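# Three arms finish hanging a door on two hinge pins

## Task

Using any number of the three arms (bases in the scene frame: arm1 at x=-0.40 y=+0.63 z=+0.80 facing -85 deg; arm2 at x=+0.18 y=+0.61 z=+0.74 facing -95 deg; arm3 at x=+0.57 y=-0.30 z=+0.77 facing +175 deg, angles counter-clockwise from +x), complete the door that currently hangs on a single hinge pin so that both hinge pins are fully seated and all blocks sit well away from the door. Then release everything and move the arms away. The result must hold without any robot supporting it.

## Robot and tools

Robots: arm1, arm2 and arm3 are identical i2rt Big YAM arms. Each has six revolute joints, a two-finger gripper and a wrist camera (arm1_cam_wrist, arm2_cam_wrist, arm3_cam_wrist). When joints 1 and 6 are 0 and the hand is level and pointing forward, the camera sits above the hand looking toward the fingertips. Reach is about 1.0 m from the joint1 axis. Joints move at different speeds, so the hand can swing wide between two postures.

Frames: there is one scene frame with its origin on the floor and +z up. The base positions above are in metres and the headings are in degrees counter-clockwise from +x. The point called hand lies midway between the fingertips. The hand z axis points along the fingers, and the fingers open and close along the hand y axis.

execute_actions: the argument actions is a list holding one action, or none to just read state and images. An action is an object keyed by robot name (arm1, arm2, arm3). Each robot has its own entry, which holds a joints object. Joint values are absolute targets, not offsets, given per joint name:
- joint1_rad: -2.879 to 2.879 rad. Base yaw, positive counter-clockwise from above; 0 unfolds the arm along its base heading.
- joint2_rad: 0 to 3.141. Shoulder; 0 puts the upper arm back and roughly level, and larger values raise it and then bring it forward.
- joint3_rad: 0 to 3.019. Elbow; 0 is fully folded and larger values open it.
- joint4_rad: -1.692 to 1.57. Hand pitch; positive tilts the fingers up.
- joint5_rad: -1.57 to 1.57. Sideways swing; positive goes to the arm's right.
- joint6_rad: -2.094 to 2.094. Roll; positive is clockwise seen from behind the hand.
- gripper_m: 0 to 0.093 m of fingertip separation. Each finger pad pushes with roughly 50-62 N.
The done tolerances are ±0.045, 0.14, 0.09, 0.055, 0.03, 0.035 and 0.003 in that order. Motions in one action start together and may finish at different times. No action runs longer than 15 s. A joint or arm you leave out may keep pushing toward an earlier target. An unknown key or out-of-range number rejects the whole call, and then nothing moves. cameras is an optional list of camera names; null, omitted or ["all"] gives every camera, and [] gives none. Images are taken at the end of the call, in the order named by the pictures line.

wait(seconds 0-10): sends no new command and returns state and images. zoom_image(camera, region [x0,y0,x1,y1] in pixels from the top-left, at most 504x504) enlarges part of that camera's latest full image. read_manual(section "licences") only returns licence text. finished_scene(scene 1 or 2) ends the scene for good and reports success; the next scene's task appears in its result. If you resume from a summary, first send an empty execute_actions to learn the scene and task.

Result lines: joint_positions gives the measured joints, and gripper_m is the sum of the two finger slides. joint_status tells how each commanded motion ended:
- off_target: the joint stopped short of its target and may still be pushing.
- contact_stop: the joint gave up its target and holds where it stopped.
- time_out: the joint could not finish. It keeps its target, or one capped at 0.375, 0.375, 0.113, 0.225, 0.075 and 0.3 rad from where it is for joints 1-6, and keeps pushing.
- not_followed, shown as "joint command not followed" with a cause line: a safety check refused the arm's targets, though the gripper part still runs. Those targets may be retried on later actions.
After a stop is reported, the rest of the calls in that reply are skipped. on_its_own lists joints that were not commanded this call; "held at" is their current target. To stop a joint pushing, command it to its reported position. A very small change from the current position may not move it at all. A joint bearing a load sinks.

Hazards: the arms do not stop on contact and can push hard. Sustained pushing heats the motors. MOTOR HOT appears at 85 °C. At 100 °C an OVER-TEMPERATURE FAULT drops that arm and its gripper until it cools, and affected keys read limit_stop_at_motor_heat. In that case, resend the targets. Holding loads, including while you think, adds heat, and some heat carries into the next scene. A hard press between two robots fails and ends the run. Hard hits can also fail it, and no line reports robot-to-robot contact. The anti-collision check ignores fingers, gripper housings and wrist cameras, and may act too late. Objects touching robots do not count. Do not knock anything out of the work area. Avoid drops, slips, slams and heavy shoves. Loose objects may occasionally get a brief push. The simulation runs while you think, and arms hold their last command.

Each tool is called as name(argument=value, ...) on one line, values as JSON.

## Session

execute_actions(actions=[])

Scene clock: 0.00 s.
Motor temperatures (°C, as the motors report them): arm1=[21 24 31 21 22 23] | arm2=[22 27 31 21 21 20] | arm3=[21 24 30 21 23 22]
arm1.joint_positions: joint1_rad=-0.378 joint2_rad=+0.506 joint3_rad=+1.696 joint4_rad=-1.401 joint5_rad=+0.237 joint6_rad=-0.310 gripper_m=+0.095
arm1.joint_status: not commanded
arm1.hand: x=-0.4581 y=+0.5545 z=+1.4786 quat_wxyz=(-0.215, -0.588, -0.498, +0.601) (m; scene frame)
arm2.joint_positions: joint1_rad=-0.126 joint2_rad=+0.369 joint3_rad=+1.572 joint4_rad=-1.214 joint5_rad=-0.289 joint6_rad=-0.689 gripper_m=+0.094
arm2.joint_status: not commanded
arm2.hand: x=+0.2203 y=+0.5282 z=+1.4192 quat_wxyz=(-0.320, -0.276, -0.659, +0.622) (m; scene frame)
arm3.joint_positions: joint1_rad=-0.374 joint2_rad=+0.630 joint3_rad=+1.563 joint4_rad=-1.578 joint5_rad=+0.106 joint6_rad=+0.291 gripper_m=+0.095
arm3.joint_status: not commanded
arm3.hand: x=+0.4120 y=-0.1982 z=+1.3368 quat_wxyz=(-0.083, +0.825, -0.351, -0.435) (m; scene frame)
pictures: arm1_cam_wrist, arm2_cam_wrist, arm3_cam_wrist
Images, in order (width x height): arm1_cam_wrist 616x616, arm2_cam_wrist 616x616, arm3_cam_wrist 616x616.

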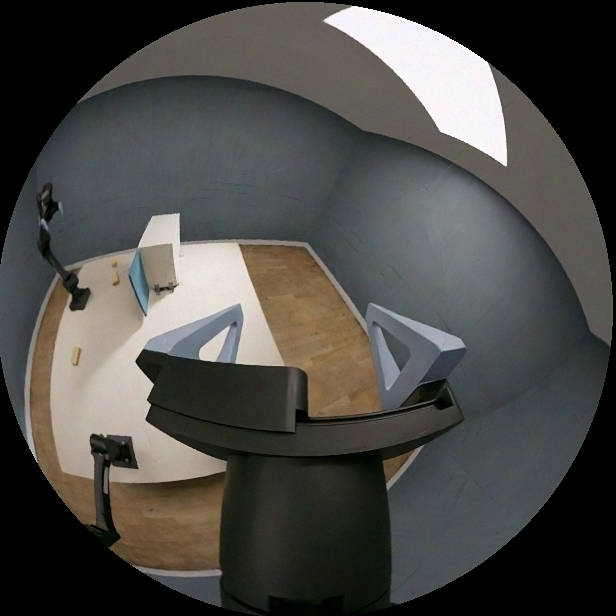

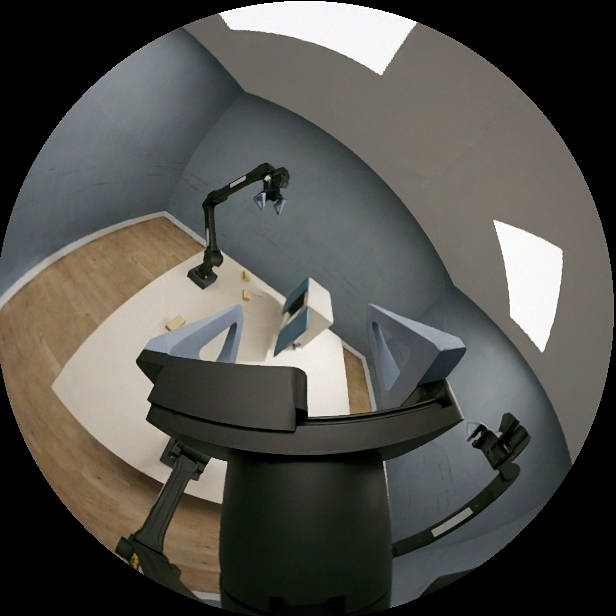

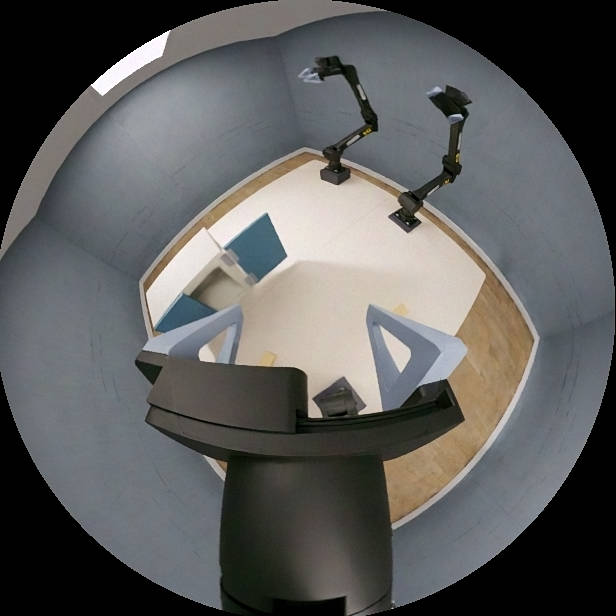

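zoom_image(camera="arm3_cam_wrist", region=[130,200,330,400])

zoom_image(camera="arm2_cam_wrist", region=[150,240,350,380])

zoom_image(camera="arm1_cam_wrist", region=[40,200,240,400])

Region (130, 200, 330, 400) of arm3_cam_wrist's 616x616 image, scaled by 2.520, with more detail than that image has.

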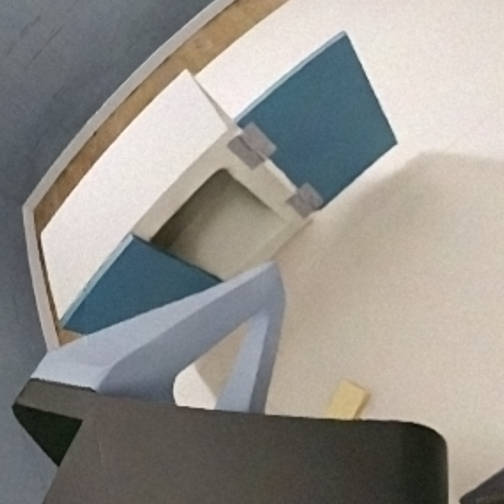

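Region (150, 240, 350, 380) of arm2_cam_wrist's 616x616 image, scaled by 2.520, with more detail than that image has; it fills the top 353 rows of this view, and the rest is white.

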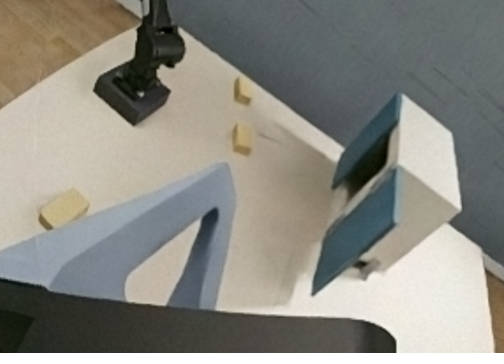

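Region (40, 200, 240, 400) of arm1_cam_wrist's 616x616 image, scaled by 2.520, with more detail than that image has.

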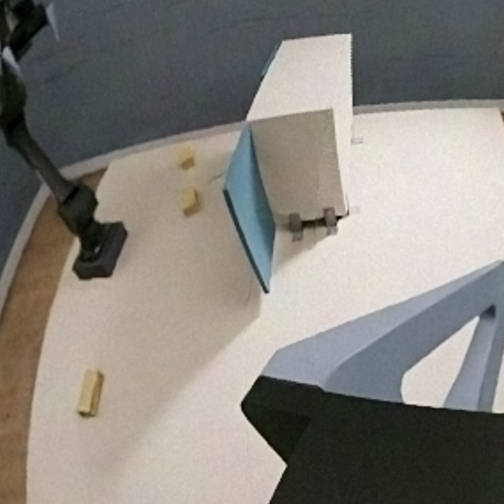

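execute_actions(actions=[{"arm3":{"joints":{"joint1_rad":0.35,"joint2_rad":0.77,"joint3_rad":0.39,"joint4_rad":-0.2,"joint5_rad":0,"joint6_rad":0}},"arm2":{"joints":{"joint1_rad":-0.2,"joint2_rad":1.8,"joint3_rad":0.75,"joint4_rad":1.08,"joint5_rad":-0.3,"joint6_rad":0}}}], cameras=["arm2_cam_wrist","arm3_cam_wrist"])

Scene clock: 12.43 s.
Motor temperatures (°C, as the motors report them): arm1=[21 24 32 22 22 23] | arm2=[22 27 32 21 21 20] | arm3=[21 24 32 21 23 22]
arm1.joint_positions: joint1_rad=-0.378 joint2_rad=+0.506 joint3_rad=+1.696 joint4_rad=-1.401 joint5_rad=+0.237 joint6_rad=-0.310 gripper_m=+0.095
arm1.joint_status: not commanded
arm1.hand: x=-0.4581 y=+0.5545 z=+1.4786 quat_wxyz=(-0.215, -0.588, -0.498, +0.601) (m; scene frame)
arm2.joint_positions: joint1_rad=-0.196 joint2_rad=+1.798 joint3_rad=+0.745 joint4_rad=+1.055 joint5_rad=-0.297 joint6_rad=-0.010 gripper_m=+0.094
arm2.joint_status: all done
arm2.hand: x=+0.0626 y=+0.0197 z=+0.8850 quat_wxyz=(-0.497, -0.491, -0.512, +0.500) (m; scene frame)
arm3.joint_positions: joint1_rad=+0.347 joint2_rad=+0.787 joint3_rad=+0.387 joint4_rad=-0.225 joint5_rad=+0.001 joint6_rad=+0.009 gripper_m=+0.095
arm3.joint_status: all done
arm3.hand: x=+0.2265 y=-0.3883 z=+0.9221 quat_wxyz=(+0.065, +0.885, +0.110, -0.447) (m; scene frame)
pictures: arm2_cam_wrist, arm3_cam_wrist
Images, in order (width x height): arm2_cam_wrist 616x616, arm3_cam_wrist 616x616.

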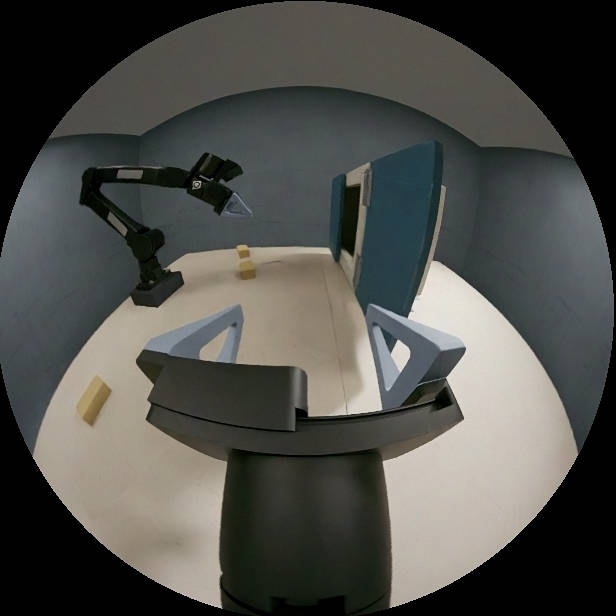

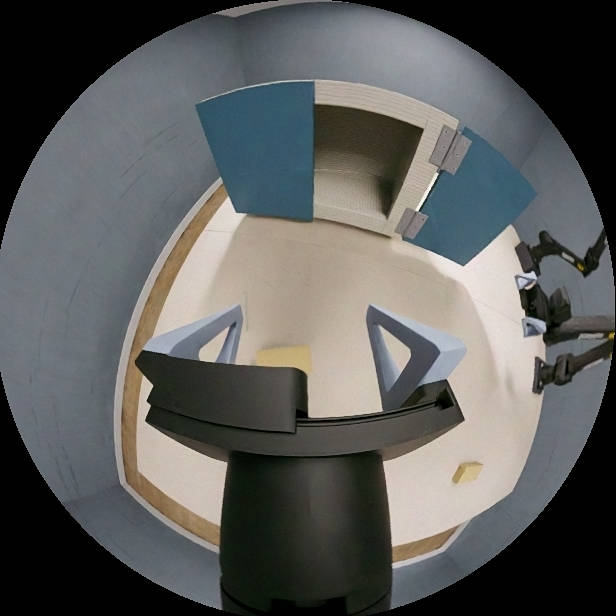

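zoom_image(camera="arm3_cam_wrist", region=[380,110,500,260])

zoom_image(camera="arm3_cam_wrist", region=[190,250,310,380])

zoom_image(camera="arm2_cam_wrist", region=[220,140,400,310])

Region (380, 110, 500, 260) of arm3_cam_wrist's 616x616 image, scaled by 3.360, with more detail than that image has; it fills the left 403 columns of this view, and the rest is white.

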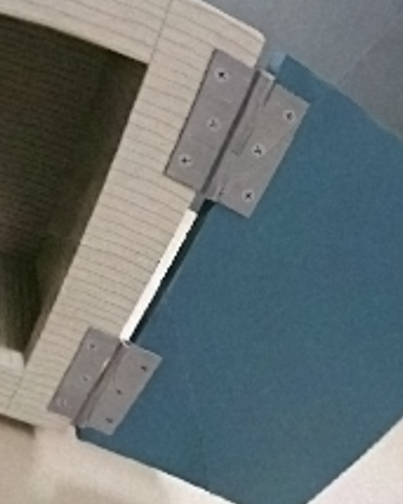

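Region (190, 250, 310, 380) of arm3_cam_wrist's 616x616 image, scaled by 3.877, with more detail than that image has; it fills the left 465 columns of this view, and the rest is white.

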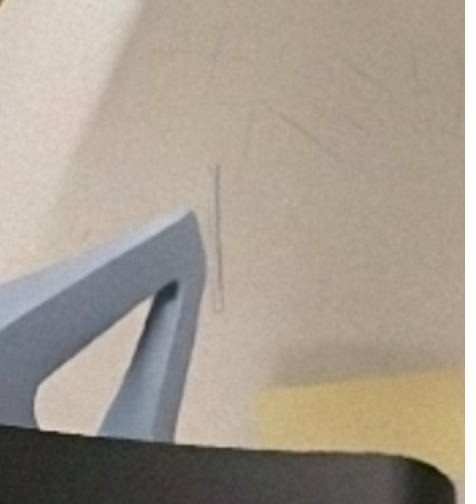

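Region (220, 140, 400, 310) of arm2_cam_wrist's 616x616 image, scaled by 2.800, with more detail than that image has.

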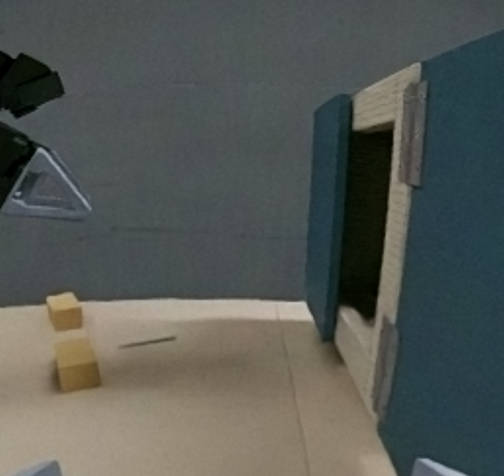

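zoom_image(camera="arm3_cam_wrist", region=[425,118,480,183])

zoom_image(camera="arm3_cam_wrist", region=[388,195,438,245])

zoom_image(camera="arm3_cam_wrist", region=[225,285,265,340])

Region (425, 118, 480, 183) of arm3_cam_wrist's 616x616 image, scaled by 7.754, with more detail than that image has; it fills the left 426 columns of this view, and the rest is white.

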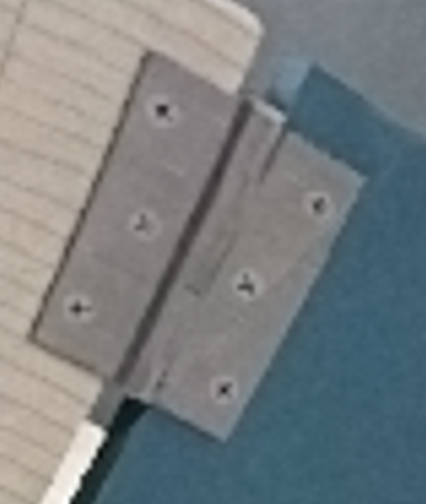

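Region (388, 195, 438, 245) of arm3_cam_wrist's 616x616 image, scaled by 10.080, with more detail than that image has.

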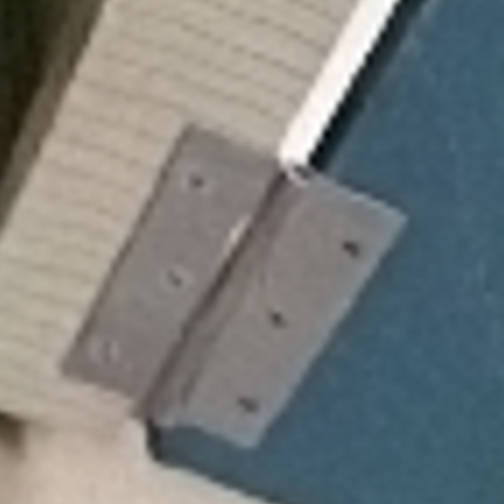

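Region (225, 285, 265, 340) of arm3_cam_wrist's 616x616 image, scaled by 9.164, with more detail than that image has; it fills the left 367 columns of this view, and the rest is white.

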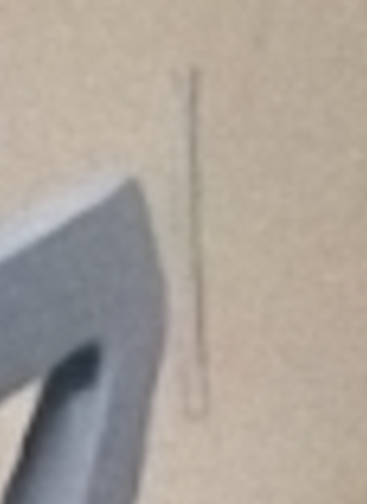

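execute_actions(actions=[{"arm3":{"joints":{"joint1_rad":0.612,"joint2_rad":1.74,"joint3_rad":1.21,"joint4_rad":-0.99,"joint6_rad":0.13,"gripper_m":0.04}},"arm2":{"joints":{"joint2_rad":2.19,"joint3_rad":1.2,"joint4_rad":1.07,"joint5_rad":-0.285,"gripper_m":0.0}}}], cameras=["arm2_cam_wrist","arm3_cam_wrist"])

zoom_image(camera="arm3_cam_wrist", region=[246,220,366,370])

Scene clock: 38.27 s.
Motor temperatures (°C, as the motors report them): arm1=[21 24 32 22 22 23] | arm2=[22 28 32 21 21 20] | arm3=[21 24 34 21 23 22]
arm1.joint_positions: joint1_rad=-0.378 joint2_rad=+0.506 joint3_rad=+1.696 joint4_rad=-1.401 joint5_rad=+0.237 joint6_rad=-0.310 gripper_m=+0.095
arm1.joint_status: not commanded
arm1.hand: x=-0.4581 y=+0.5545 z=+1.4786 quat_wxyz=(-0.215, -0.588, -0.498, +0.601) (m; scene frame)
arm2.joint_positions: joint1_rad=-0.196 joint2_rad=+2.194 joint3_rad=+1.160 joint4_rad=+1.055 joint5_rad=-0.289 joint6_rad=-0.010 gripper_m=+0.000
arm2.joint_status: all done
arm2.hand: x=+0.0240 y=-0.1052 z=+0.8063 quat_wxyz=(-0.498, -0.488, -0.507, +0.507) (m; scene frame)
arm3.joint_positions: joint1_rad=+0.612 joint2_rad=+1.746 joint3_rad=+1.153 joint4_rad=-0.979 joint5_rad=+0.001 joint6_rad=+0.121 gripper_m=+0.040
arm3.joint_status: all done
arm3.hand: x=+0.1622 y=-0.5348 z=+0.8012 quat_wxyz=(+0.004, +0.979, +0.201, +0.005) (m; scene frame)
pictures: arm2_cam_wrist, arm3_cam_wrist
Images, in order (width x height): arm2_cam_wrist 616x616, arm3_cam_wrist 616x616.

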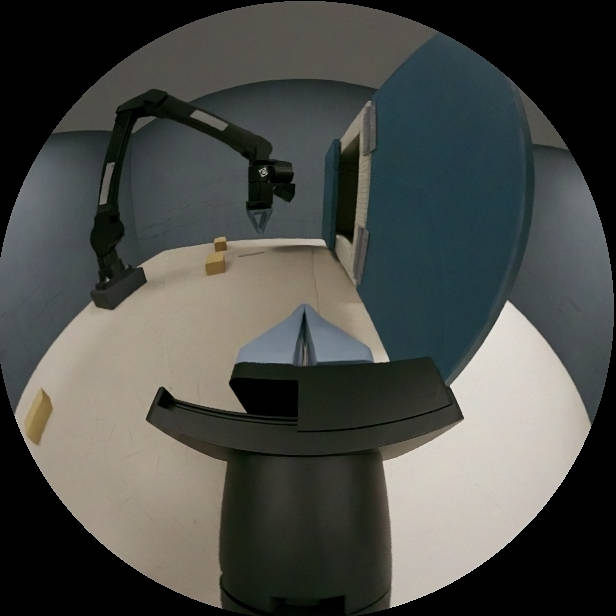

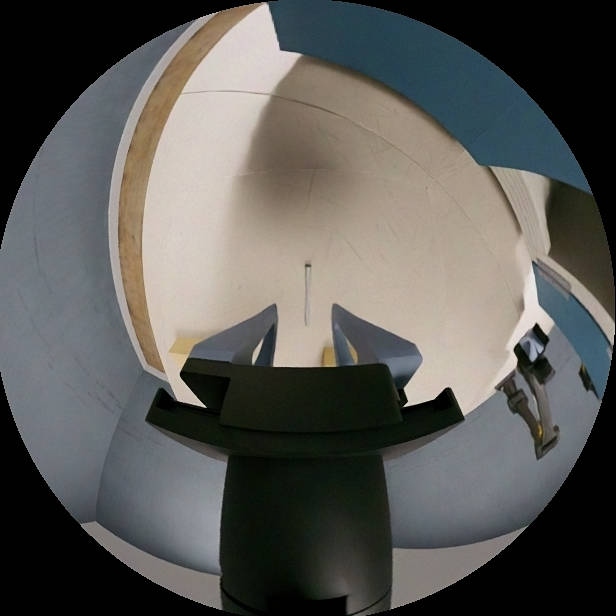

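Region (246, 220, 366, 370) of arm3_cam_wrist's 616x616 image, scaled by 3.360, with more detail than that image has; it fills the left 403 columns of this view, and the rest is white.

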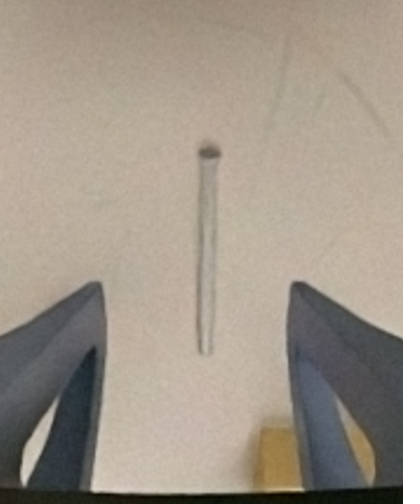

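execute_actions(actions=[{"arm3":{"joints":{"joint1_rad":0.598,"joint2_rad":1.835,"joint3_rad":1.103,"joint4_rad":-0.825,"joint6_rad":0.15,"gripper_m":0.025}}}], cameras=["arm2_cam_wrist","arm3_cam_wrist"])

zoom_image(camera="arm3_cam_wrist", region=[246,220,366,370])

zoom_image(camera="arm2_cam_wrist", region=[200,200,300,280])

Scene clock: 45.00 s.
Motor temperatures (°C, as the motors report them): arm1=[21 24 32 22 22 23] | arm2=[22 29 33 21 21 20] | arm3=[21 25 34 21 23 22]
arm1.joint_positions: joint1_rad=-0.378 joint2_rad=+0.506 joint3_rad=+1.696 joint4_rad=-1.401 joint5_rad=+0.237 joint6_rad=-0.310 gripper_m=+0.095
arm1.joint_status: not commanded
arm1.hand: x=-0.4581 y=+0.5545 z=+1.4786 quat_wxyz=(-0.215, -0.588, -0.498, +0.601) (m; scene frame)
arm2.joint_positions: joint1_rad=-0.196 joint2_rad=+2.194 joint3_rad=+1.160 joint4_rad=+1.055 joint5_rad=-0.289 joint6_rad=-0.010 gripper_m=+0.000
arm2.joint_status: not commanded
arm2.hand: x=+0.0240 y=-0.1052 z=+0.8063 quat_wxyz=(-0.498, -0.488, -0.507, +0.507) (m; scene frame)
arm3.joint_positions: joint1_rad=+0.607 joint2_rad=+1.838 joint3_rad=+1.097 joint4_rad=-0.839 joint5_rad=+0.001 joint6_rad=+0.141 gripper_m=+0.025
arm3.joint_status: all done
arm3.hand: x=+0.1650 y=-0.5310 z=+0.7428 quat_wxyz=(+0.003, +0.982, +0.189, +0.008) (m; scene frame)
pictures: arm2_cam_wrist, arm3_cam_wrist
Images, in order (width x height): arm2_cam_wrist 616x616, arm3_cam_wrist 616x616.

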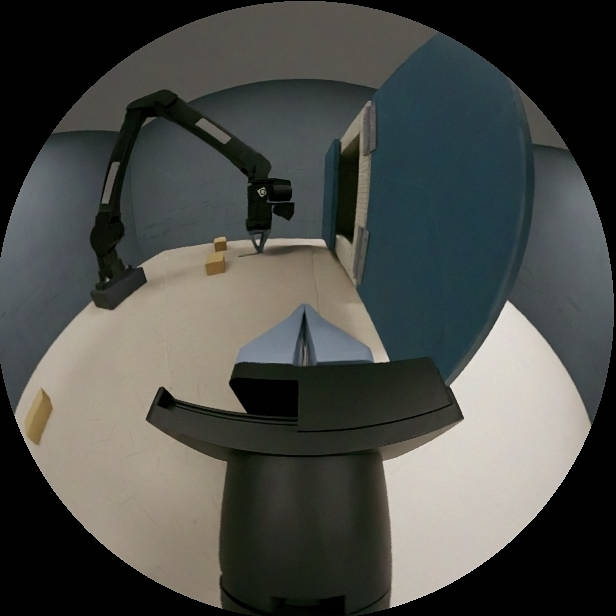

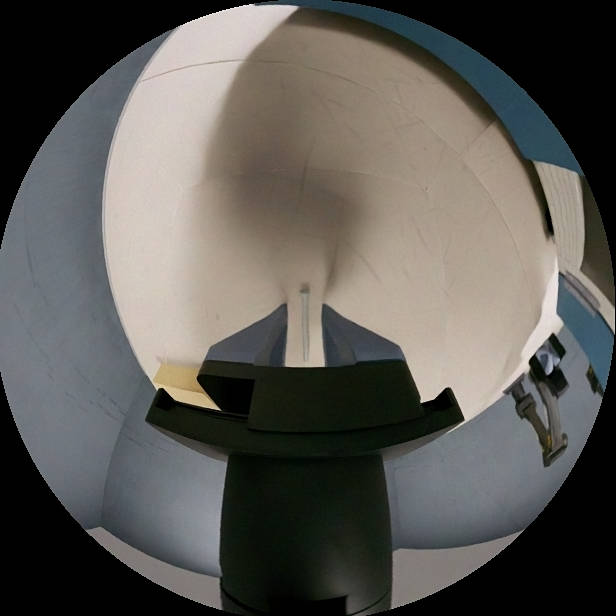

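Region (246, 220, 366, 370) of arm3_cam_wrist's 616x616 image, scaled by 3.360, with more detail than that image has; it fills the left 403 columns of this view, and the rest is white.

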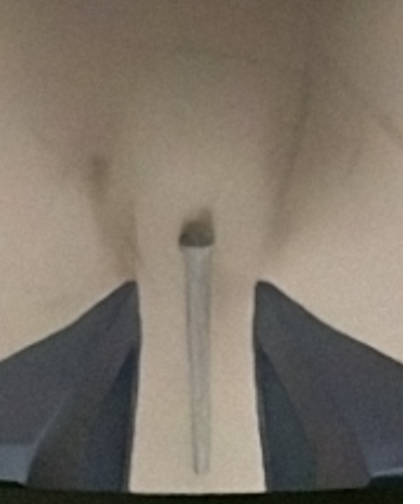

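Region (200, 200, 300, 280) of arm2_cam_wrist's 616x616 image, scaled by 5.040, with more detail than that image has; it fills the top 403 rows of this view, and the rest is white.

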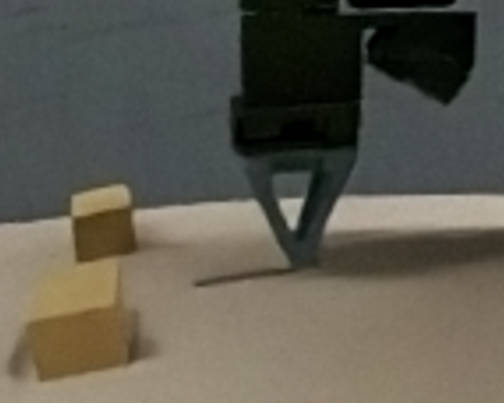

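execute_actions(actions=[{"arm3":{"joints":{"joint2_rad":1.866,"joint6_rad":0.115}}}], cameras=["arm3_cam_wrist"])

zoom_image(camera="arm3_cam_wrist", region=[246,220,366,370])

Scene clock: 50.00 s.
Motor temperatures (°C, as the motors report them): arm1=[21 24 32 22 22 23] | arm2=[22 29 34 21 21 20] | arm3=[21 25 34 21 23 22]
arm1.joint_positions: joint1_rad=-0.378 joint2_rad=+0.506 joint3_rad=+1.696 joint4_rad=-1.401 joint5_rad=+0.237 joint6_rad=-0.310 gripper_m=+0.095
arm1.joint_status: not commanded
arm1.hand: x=-0.4581 y=+0.5545 z=+1.4786 quat_wxyz=(-0.215, -0.588, -0.498, +0.601) (m; scene frame)
arm2.joint_positions: joint1_rad=-0.196 joint2_rad=+2.194 joint3_rad=+1.160 joint4_rad=+1.055 joint5_rad=-0.289 joint6_rad=-0.010 gripper_m=+0.000
arm2.joint_status: not commanded
arm2.hand: x=+0.0240 y=-0.1052 z=+0.8063 quat_wxyz=(-0.498, -0.488, -0.507, +0.507) (m; scene frame)
arm3.joint_positions: joint1_rad=+0.607 joint2_rad=+1.848 joint3_rad=+1.097 joint4_rad=-0.839 joint5_rad=+0.001 joint6_rad=+0.124 gripper_m=+0.025
arm3.joint_status: all done
arm3.hand: x=+0.1664 y=-0.5303 z=+0.7384 quat_wxyz=(+0.001, +0.980, +0.198, +0.013) (m; scene frame)
pictures: arm3_cam_wrist
Images, in order (width x height): arm3_cam_wrist 616x616.

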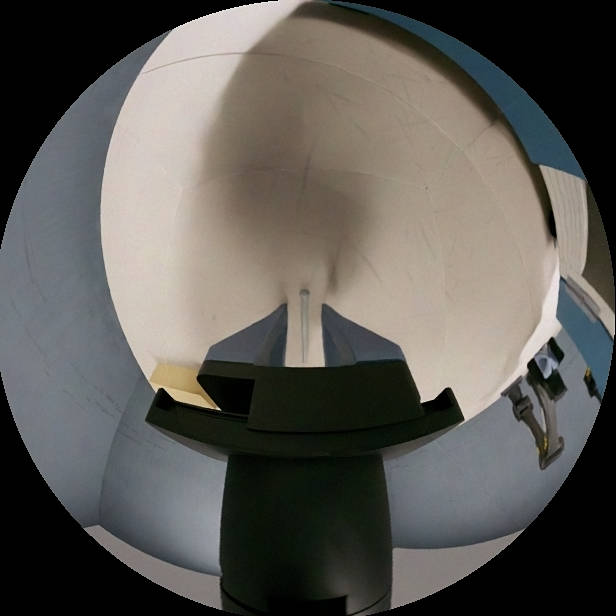

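Region (246, 220, 366, 370) of arm3_cam_wrist's 616x616 image, scaled by 3.360, with more detail than that image has; it fills the left 403 columns of this view, and the rest is white.

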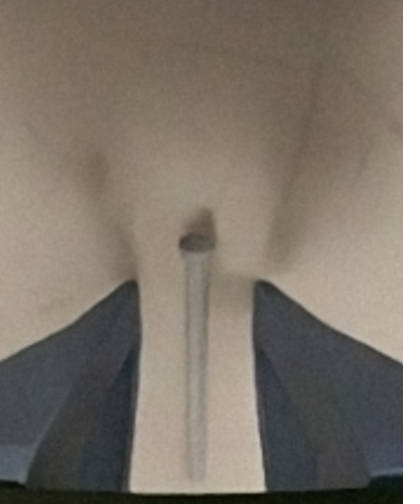

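execute_actions(actions=[{"arm3":{"joints":{"joint2_rad":1.885}}}], cameras=["arm3_cam_wrist"])

zoom_image(camera="arm3_cam_wrist", region=[246,220,366,370])

Scene clock: 52.83 s.
Motor temperatures (°C, as the motors report them): arm1=[21 24 32 22 22 23] | arm2=[22 29 34 21 21 20] | arm3=[21 25 33 21 23 22]
arm1.joint_positions: joint1_rad=-0.378 joint2_rad=+0.506 joint3_rad=+1.696 joint4_rad=-1.401 joint5_rad=+0.237 joint6_rad=-0.310 gripper_m=+0.095
arm1.joint_status: not commanded
arm1.hand: x=-0.4581 y=+0.5545 z=+1.4786 quat_wxyz=(-0.215, -0.588, -0.498, +0.601) (m; scene frame)
arm2.joint_positions: joint1_rad=-0.196 joint2_rad=+2.194 joint3_rad=+1.160 joint4_rad=+1.055 joint5_rad=-0.289 joint6_rad=-0.010 gripper_m=+0.000
arm2.joint_status: not commanded
arm2.hand: x=+0.0240 y=-0.1052 z=+0.8063 quat_wxyz=(-0.498, -0.488, -0.507, +0.507) (m; scene frame)
arm3.joint_positions: joint1_rad=+0.607 joint2_rad=+1.857 joint3_rad=+1.097 joint4_rad=-0.836 joint5_rad=+0.001 joint6_rad=+0.123 gripper_m=+0.025
arm3.joint_status: all done
arm3.hand: x=+0.1672 y=-0.5300 z=+0.7345 quat_wxyz=(+0.000, +0.980, +0.198, +0.016) (m; scene frame)
pictures: arm3_cam_wrist
Images, in order (width x height): arm3_cam_wrist 616x616.

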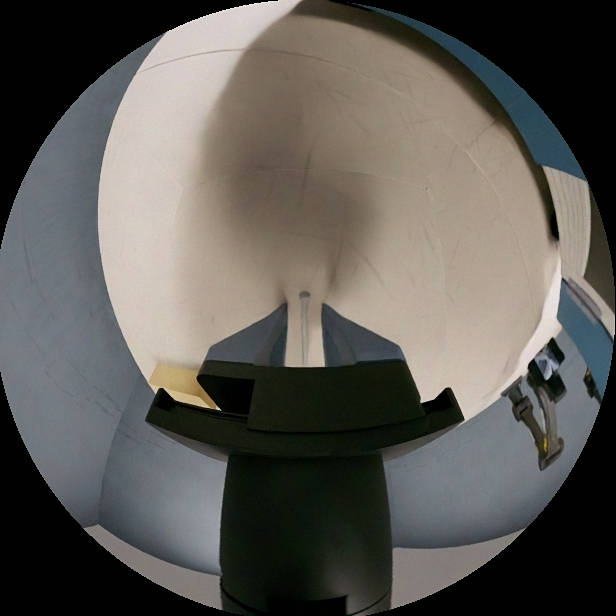

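Region (246, 220, 366, 370) of arm3_cam_wrist's 616x616 image, scaled by 3.360, with more detail than that image has; it fills the left 403 columns of this view, and the rest is white.

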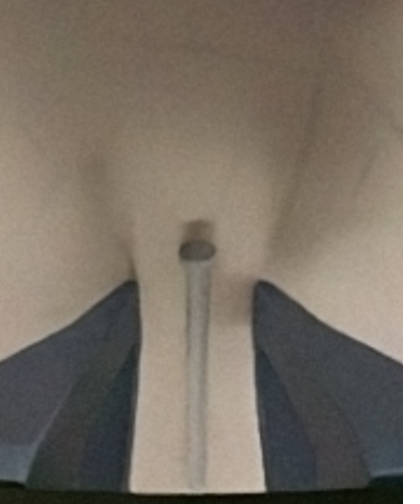

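execute_actions(actions=[], cameras=[])

Scene clock: 54.13 s.
Motor temperatures (°C, as the motors report them): arm1=[21 24 32 22 22 23] | arm2=[22 29 34 21 21 20] | arm3=[21 25 33 21 23 22]
arm1.joint_positions: joint1_rad=-0.378 joint2_rad=+0.506 joint3_rad=+1.696 joint4_rad=-1.401 joint5_rad=+0.237 joint6_rad=-0.310 gripper_m=+0.095
arm1.joint_status: not commanded
arm1.hand: x=-0.4581 y=+0.5545 z=+1.4786 quat_wxyz=(-0.215, -0.588, -0.498, +0.601) (m; scene frame)
arm2.joint_positions: joint1_rad=-0.196 joint2_rad=+2.194 joint3_rad=+1.160 joint4_rad=+1.055 joint5_rad=-0.289 joint6_rad=-0.010 gripper_m=+0.000
arm2.joint_status: not commanded
arm2.hand: x=+0.0240 y=-0.1052 z=+0.8063 quat_wxyz=(-0.498, -0.488, -0.507, +0.507) (m; scene frame)
arm3.joint_positions: joint1_rad=+0.607 joint2_rad=+1.857 joint3_rad=+1.097 joint4_rad=-0.836 joint5_rad=+0.001 joint6_rad=+0.123 gripper_m=+0.025
arm3.joint_status: all done
arm3.hand: x=+0.1672 y=-0.5300 z=+0.7345 quat_wxyz=(+0.000, +0.980, +0.198, +0.016) (m; scene frame)
pictures: none
No camera images: the call's "cameras" was empty. Leave "cameras" out to get every camera's image.

Stalled with error .028: touching the table. Close.

execute_actions(actions=[{"arm3":{"joints":{"joint2_rad":1.875,"gripper_m":0.0}}}], cameras=[])

execute_actions(actions=[{"arm3":{"joints":{"joint2_rad":1.55}}}], cameras=["arm3_cam_wrist","arm2_cam_wrist"])

zoom_image(camera="arm3_cam_wrist", region=[246,220,366,370])

Scene clock: 57.47 s.
Motor temperatures (°C, as the motors report them): arm1=[21 24 32 22 22 23] | arm2=[22 30 34 21 21 20] | arm3=[21 25 33 21 23 22]
arm1.joint_positions: joint1_rad=-0.378 joint2_rad=+0.506 joint3_rad=+1.696 joint4_rad=-1.401 joint5_rad=+0.237 joint6_rad=-0.310 gripper_m=+0.095
arm1.joint_status: not commanded
arm1.hand: x=-0.4581 y=+0.5545 z=+1.4786 quat_wxyz=(-0.215, -0.588, -0.498, +0.601) (m; scene frame)
arm2.joint_positions: joint1_rad=-0.196 joint2_rad=+2.194 joint3_rad=+1.160 joint4_rad=+1.055 joint5_rad=-0.289 joint6_rad=-0.010 gripper_m=+0.000
arm2.joint_status: not commanded
arm2.hand: x=+0.0240 y=-0.1052 z=+0.8063 quat_wxyz=(-0.498, -0.488, -0.507, +0.507) (m; scene frame)
arm3.joint_positions: joint1_rad=+0.603 joint2_rad=+1.857 joint3_rad=+1.097 joint4_rad=-0.836 joint5_rad=+0.003 joint6_rad=+0.123 gripper_m=+0.003
arm3.joint_status: all done
arm3.hand: x=+0.1661 y=-0.5282 z=+0.7345 quat_wxyz=(+0.000, +0.980, +0.196, +0.016) (m; scene frame)
pictures: none
No camera images: the call's "cameras" was empty. Leave "cameras" out to get every camera's image.

Scene clock: 58.70 s.
Motor temperatures (°C, as the motors report them): arm1=[21 24 32 22 22 23] | arm2=[22 30 34 21 21 20] | arm3=[21 25 33 21 23 22]
arm1.joint_positions: joint1_rad=-0.378 joint2_rad=+0.506 joint3_rad=+1.696 joint4_rad=-1.401 joint5_rad=+0.237 joint6_rad=-0.310 gripper_m=+0.095
arm1.joint_status: not commanded
arm1.hand: x=-0.4581 y=+0.5545 z=+1.4786 quat_wxyz=(-0.215, -0.588, -0.498, +0.601) (m; scene frame)
arm2.joint_positions: joint1_rad=-0.196 joint2_rad=+2.194 joint3_rad=+1.160 joint4_rad=+1.055 joint5_rad=-0.289 joint6_rad=-0.010 gripper_m=+0.000
arm2.joint_status: not commanded
arm2.hand: x=+0.0240 y=-0.1052 z=+0.8063 quat_wxyz=(-0.498, -0.488, -0.507, +0.507) (m; scene frame)
arm3.joint_positions: joint1_rad=+0.603 joint2_rad=+1.535 joint3_rad=+1.094 joint4_rad=-0.836 joint5_rad=+0.003 joint6_rad=+0.123 gripper_m=+0.003
arm3.joint_status: all done
arm3.hand: x=+0.1403 y=-0.5409 z=+0.8813 quat_wxyz=(+0.049, +0.971, +0.193, -0.135) (m; scene frame)
pictures: arm2_cam_wrist, arm3_cam_wrist
Images, in order (width x height): arm2_cam_wrist 616x616, arm3_cam_wrist 616x616.

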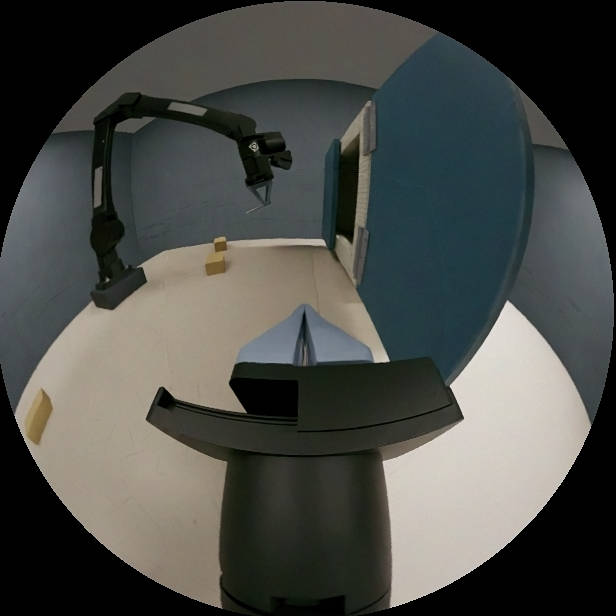

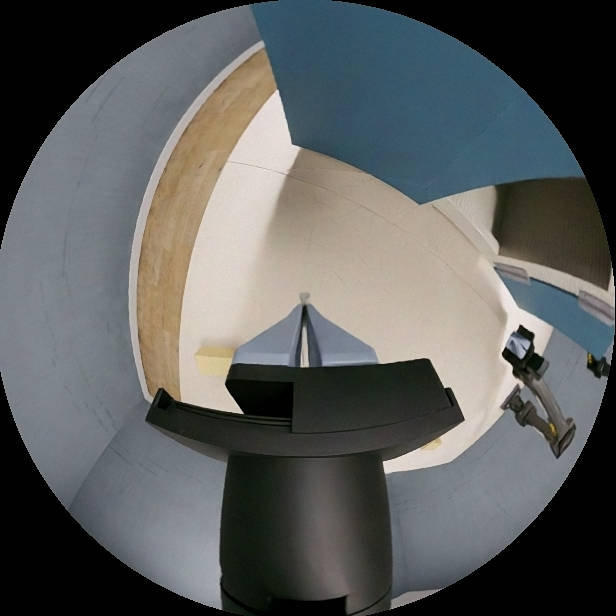

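Region (246, 220, 366, 370) of arm3_cam_wrist's 616x616 image, scaled by 3.360, with more detail than that image has; it fills the left 403 columns of this view, and the rest is white.

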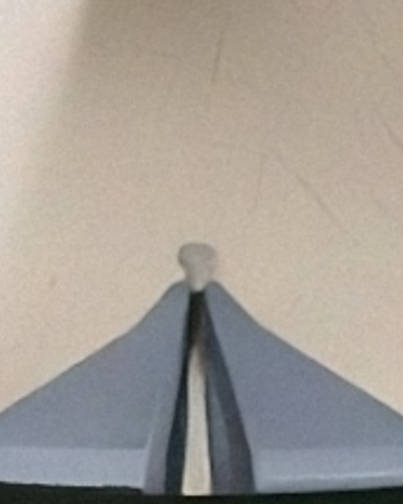

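execute_actions(actions=[{"arm3":{"joints":{"joint1_rad":-0.015,"joint2_rad":1.3,"joint3_rad":0.607,"joint4_rad":1.13,"joint6_rad":-0.015,"joint5_rad":0}}}], cameras=[])

execute_actions(actions=[{"arm3":{"joints":{"joint2_rad":1.705}}}], cameras=["arm3_cam_wrist","arm2_cam_wrist"])

zoom_image(camera="arm3_cam_wrist", region=[246,120,366,370])

zoom_image(camera="arm2_cam_wrist", region=[290,130,390,250])

Scene clock: 72.20 s.
Motor temperatures (°C, as the motors report them): arm1=[21 24 32 22 22 23] | arm2=[22 30 34 21 21 20] | arm3=[21 25 33 21 23 22]
arm1.joint_positions: joint1_rad=-0.378 joint2_rad=+0.506 joint3_rad=+1.696 joint4_rad=-1.401 joint5_rad=+0.237 joint6_rad=-0.310 gripper_m=+0.095
arm1.joint_status: not commanded
arm1.hand: x=-0.4581 y=+0.5545 z=+1.4786 quat_wxyz=(-0.215, -0.588, -0.498, +0.601) (m; scene frame)
arm2.joint_positions: joint1_rad=-0.196 joint2_rad=+2.194 joint3_rad=+1.160 joint4_rad=+1.055 joint5_rad=-0.289 joint6_rad=-0.010 gripper_m=+0.000
arm2.joint_status: not commanded
arm2.hand: x=+0.0240 y=-0.1052 z=+0.8063 quat_wxyz=(-0.498, -0.488, -0.507, +0.507) (m; scene frame)
arm3.joint_positions: joint1_rad=-0.013 joint2_rad=+1.306 joint3_rad=+0.595 joint4_rad=+1.105 joint5_rad=+0.001 joint6_rad=-0.006 gripper_m=+0.003
arm3.joint_status: all done
arm3.hand: x=+0.0639 y=-0.2457 z=+1.1241 quat_wxyz=(-0.042, +0.559, -0.029, -0.828) (m; scene frame)
pictures: none
No camera images: the call's "cameras" was empty. Leave "cameras" out to get every camera's image.

Scene clock: 73.57 s.
Motor temperatures (°C, as the motors report them): arm1=[21 24 32 22 22 23] | arm2=[22 30 34 21 21 20] | arm3=[21 25 33 21 23 22]
arm1.joint_positions: joint1_rad=-0.378 joint2_rad=+0.506 joint3_rad=+1.696 joint4_rad=-1.401 joint5_rad=+0.237 joint6_rad=-0.310 gripper_m=+0.095
arm1.joint_status: not commanded
arm1.hand: x=-0.4581 y=+0.5545 z=+1.4786 quat_wxyz=(-0.215, -0.588, -0.498, +0.601) (m; scene frame)
arm2.joint_positions: joint1_rad=-0.196 joint2_rad=+2.194 joint3_rad=+1.160 joint4_rad=+1.055 joint5_rad=-0.289 joint6_rad=-0.010 gripper_m=+0.000
arm2.joint_status: not commanded
arm2.hand: x=+0.0240 y=-0.1052 z=+0.8063 quat_wxyz=(-0.498, -0.488, -0.507, +0.507) (m; scene frame)
arm3.joint_positions: joint1_rad=-0.013 joint2_rad=+1.714 joint3_rad=+0.595 joint4_rad=+1.116 joint5_rad=+0.001 joint6_rad=-0.006 gripper_m=+0.003
arm3.joint_status: all done
arm3.hand: x=+0.0155 y=-0.2423 z=+0.9158 quat_wxyz=(-0.035, +0.711, -0.035, -0.701) (m; scene frame)
pictures: arm2_cam_wrist, arm3_cam_wrist
Images, in order (width x height): arm2_cam_wrist 616x616, arm3_cam_wrist 616x616.

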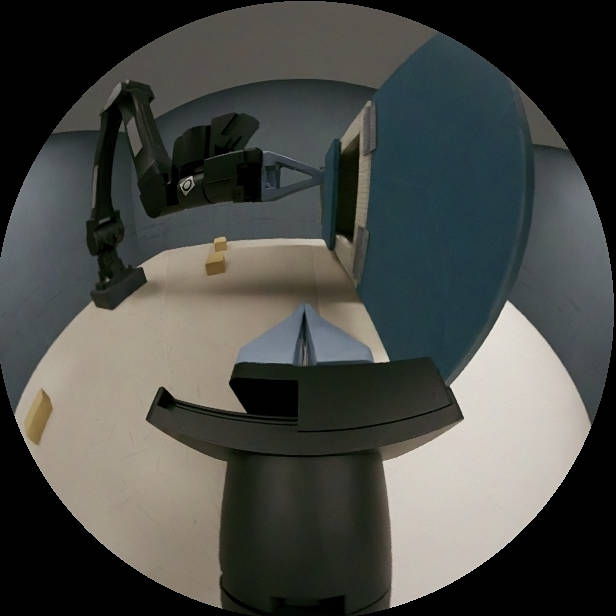

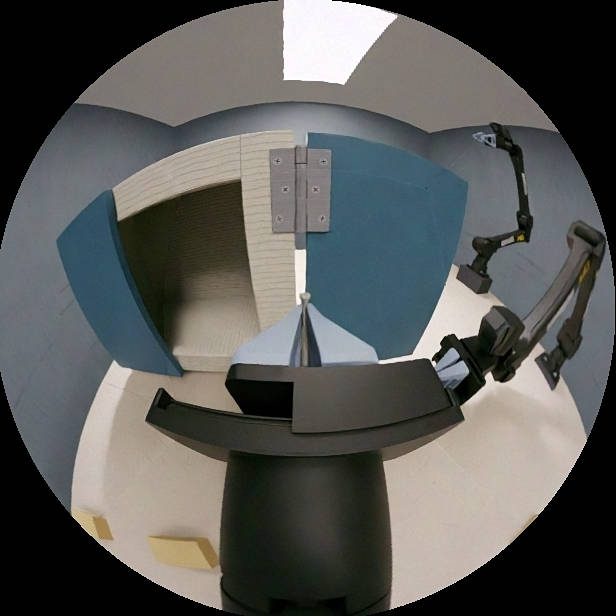

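Region (246, 120, 366, 370) of arm3_cam_wrist's 616x616 image, scaled by 2.016, with more detail than that image has; it fills the left 242 columns of this view, and the rest is white.

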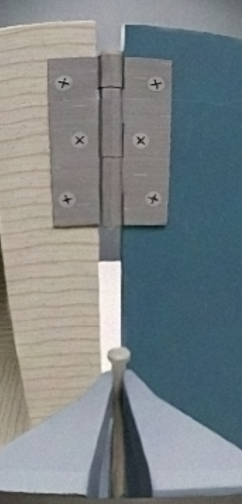

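Region (290, 130, 390, 250) of arm2_cam_wrist's 616x616 image, scaled by 4.200, with more detail than that image has.

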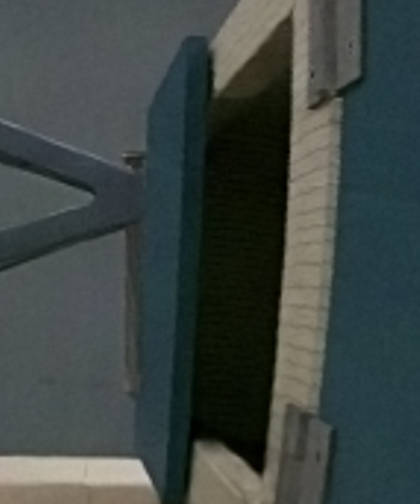

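execute_actions(actions=[{"arm3":{"joints":{"joint2_rad":1.78,"joint3_rad":0.808,"joint4_rad":0.99,"joint5_rad":-0.027}}}], cameras=["arm3_cam_wrist","arm2_cam_wrist"])

zoom_image(camera="arm3_cam_wrist", region=[256,170,356,370])

zoom_image(camera="arm2_cam_wrist", region=[330,140,400,250])

Scene clock: 89.07 s.
Motor temperatures (°C, as the motors report them): arm1=[21 24 32 22 22 23] | arm2=[22 30 35 21 21 20] | arm3=[21 25 32 21 23 22]
arm1.joint_positions: joint1_rad=-0.378 joint2_rad=+0.506 joint3_rad=+1.696 joint4_rad=-1.401 joint5_rad=+0.237 joint6_rad=-0.310 gripper_m=+0.095
arm1.joint_status: not commanded
arm1.hand: x=-0.4581 y=+0.5545 z=+1.4786 quat_wxyz=(-0.215, -0.588, -0.498, +0.601) (m; scene frame)
arm2.joint_positions: joint1_rad=-0.196 joint2_rad=+2.194 joint3_rad=+1.160 joint4_rad=+1.055 joint5_rad=-0.289 joint6_rad=-0.010 gripper_m=+0.000
arm2.joint_status: not commanded
arm2.hand: x=+0.0240 y=-0.1052 z=+0.8063 quat_wxyz=(-0.498, -0.488, -0.507, +0.507) (m; scene frame)
arm3.joint_positions: joint1_rad=-0.014 joint2_rad=+1.779 joint3_rad=+0.769 joint4_rad=+1.000 joint5_rad=-0.023 joint6_rad=-0.007 gripper_m=+0.003
arm3.joint_status: all done
arm3.hand: x=-0.0445 y=-0.2400 z=+0.9251 quat_wxyz=(-0.026, +0.714, -0.027, -0.699) (m; scene frame)
pictures: arm2_cam_wrist, arm3_cam_wrist
Images, in order (width x height): arm2_cam_wrist 616x616, arm3_cam_wrist 616x616.

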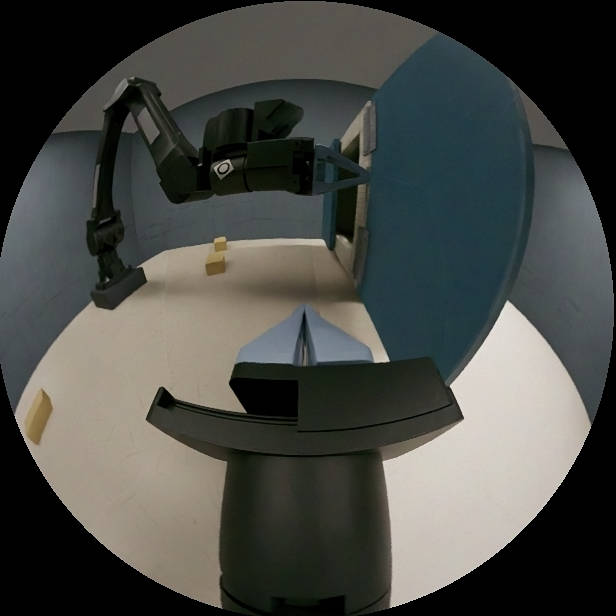

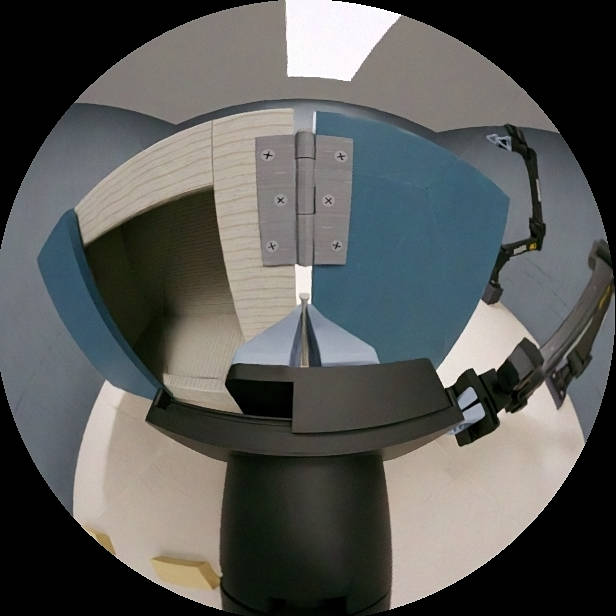

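Region (256, 170, 356, 370) of arm3_cam_wrist's 616x616 image, scaled by 2.520, with more detail than that image has.

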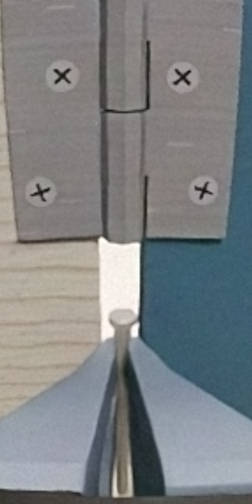

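Region (330, 140, 400, 250) of arm2_cam_wrist's 616x616 image, scaled by 4.582, with more detail than that image has; it fills the left 321 columns of this view, and the rest is white.

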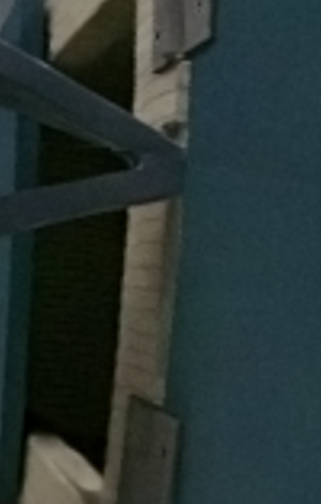

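zoom_image(camera="arm2_cam_wrist", region=[345,200,385,250])

zoom_image(camera="arm2_cam_wrist", region=[350,135,390,185])

Region (345, 200, 385, 250) of arm2_cam_wrist's 616x616 image, scaled by 10.080, with more detail than that image has; it fills the left 403 columns of this view, and the rest is white.

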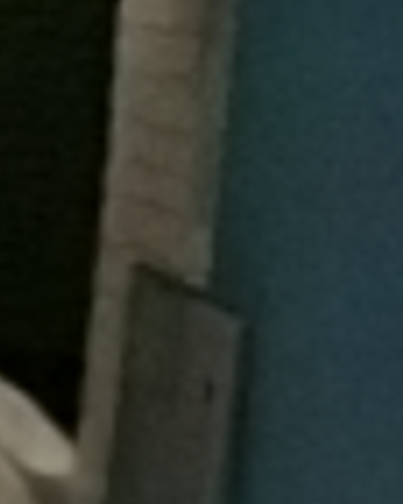

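Region (350, 135, 390, 185) of arm2_cam_wrist's 616x616 image, scaled by 10.080, with more detail than that image has; it fills the left 403 columns of this view, and the rest is white.

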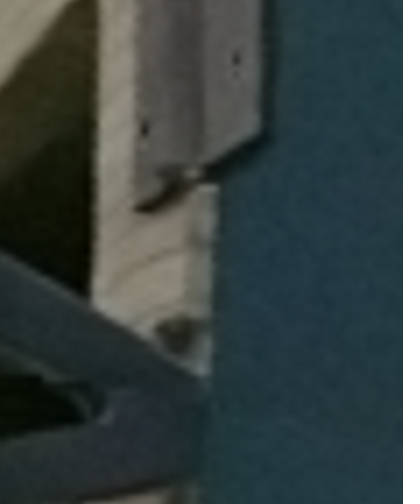

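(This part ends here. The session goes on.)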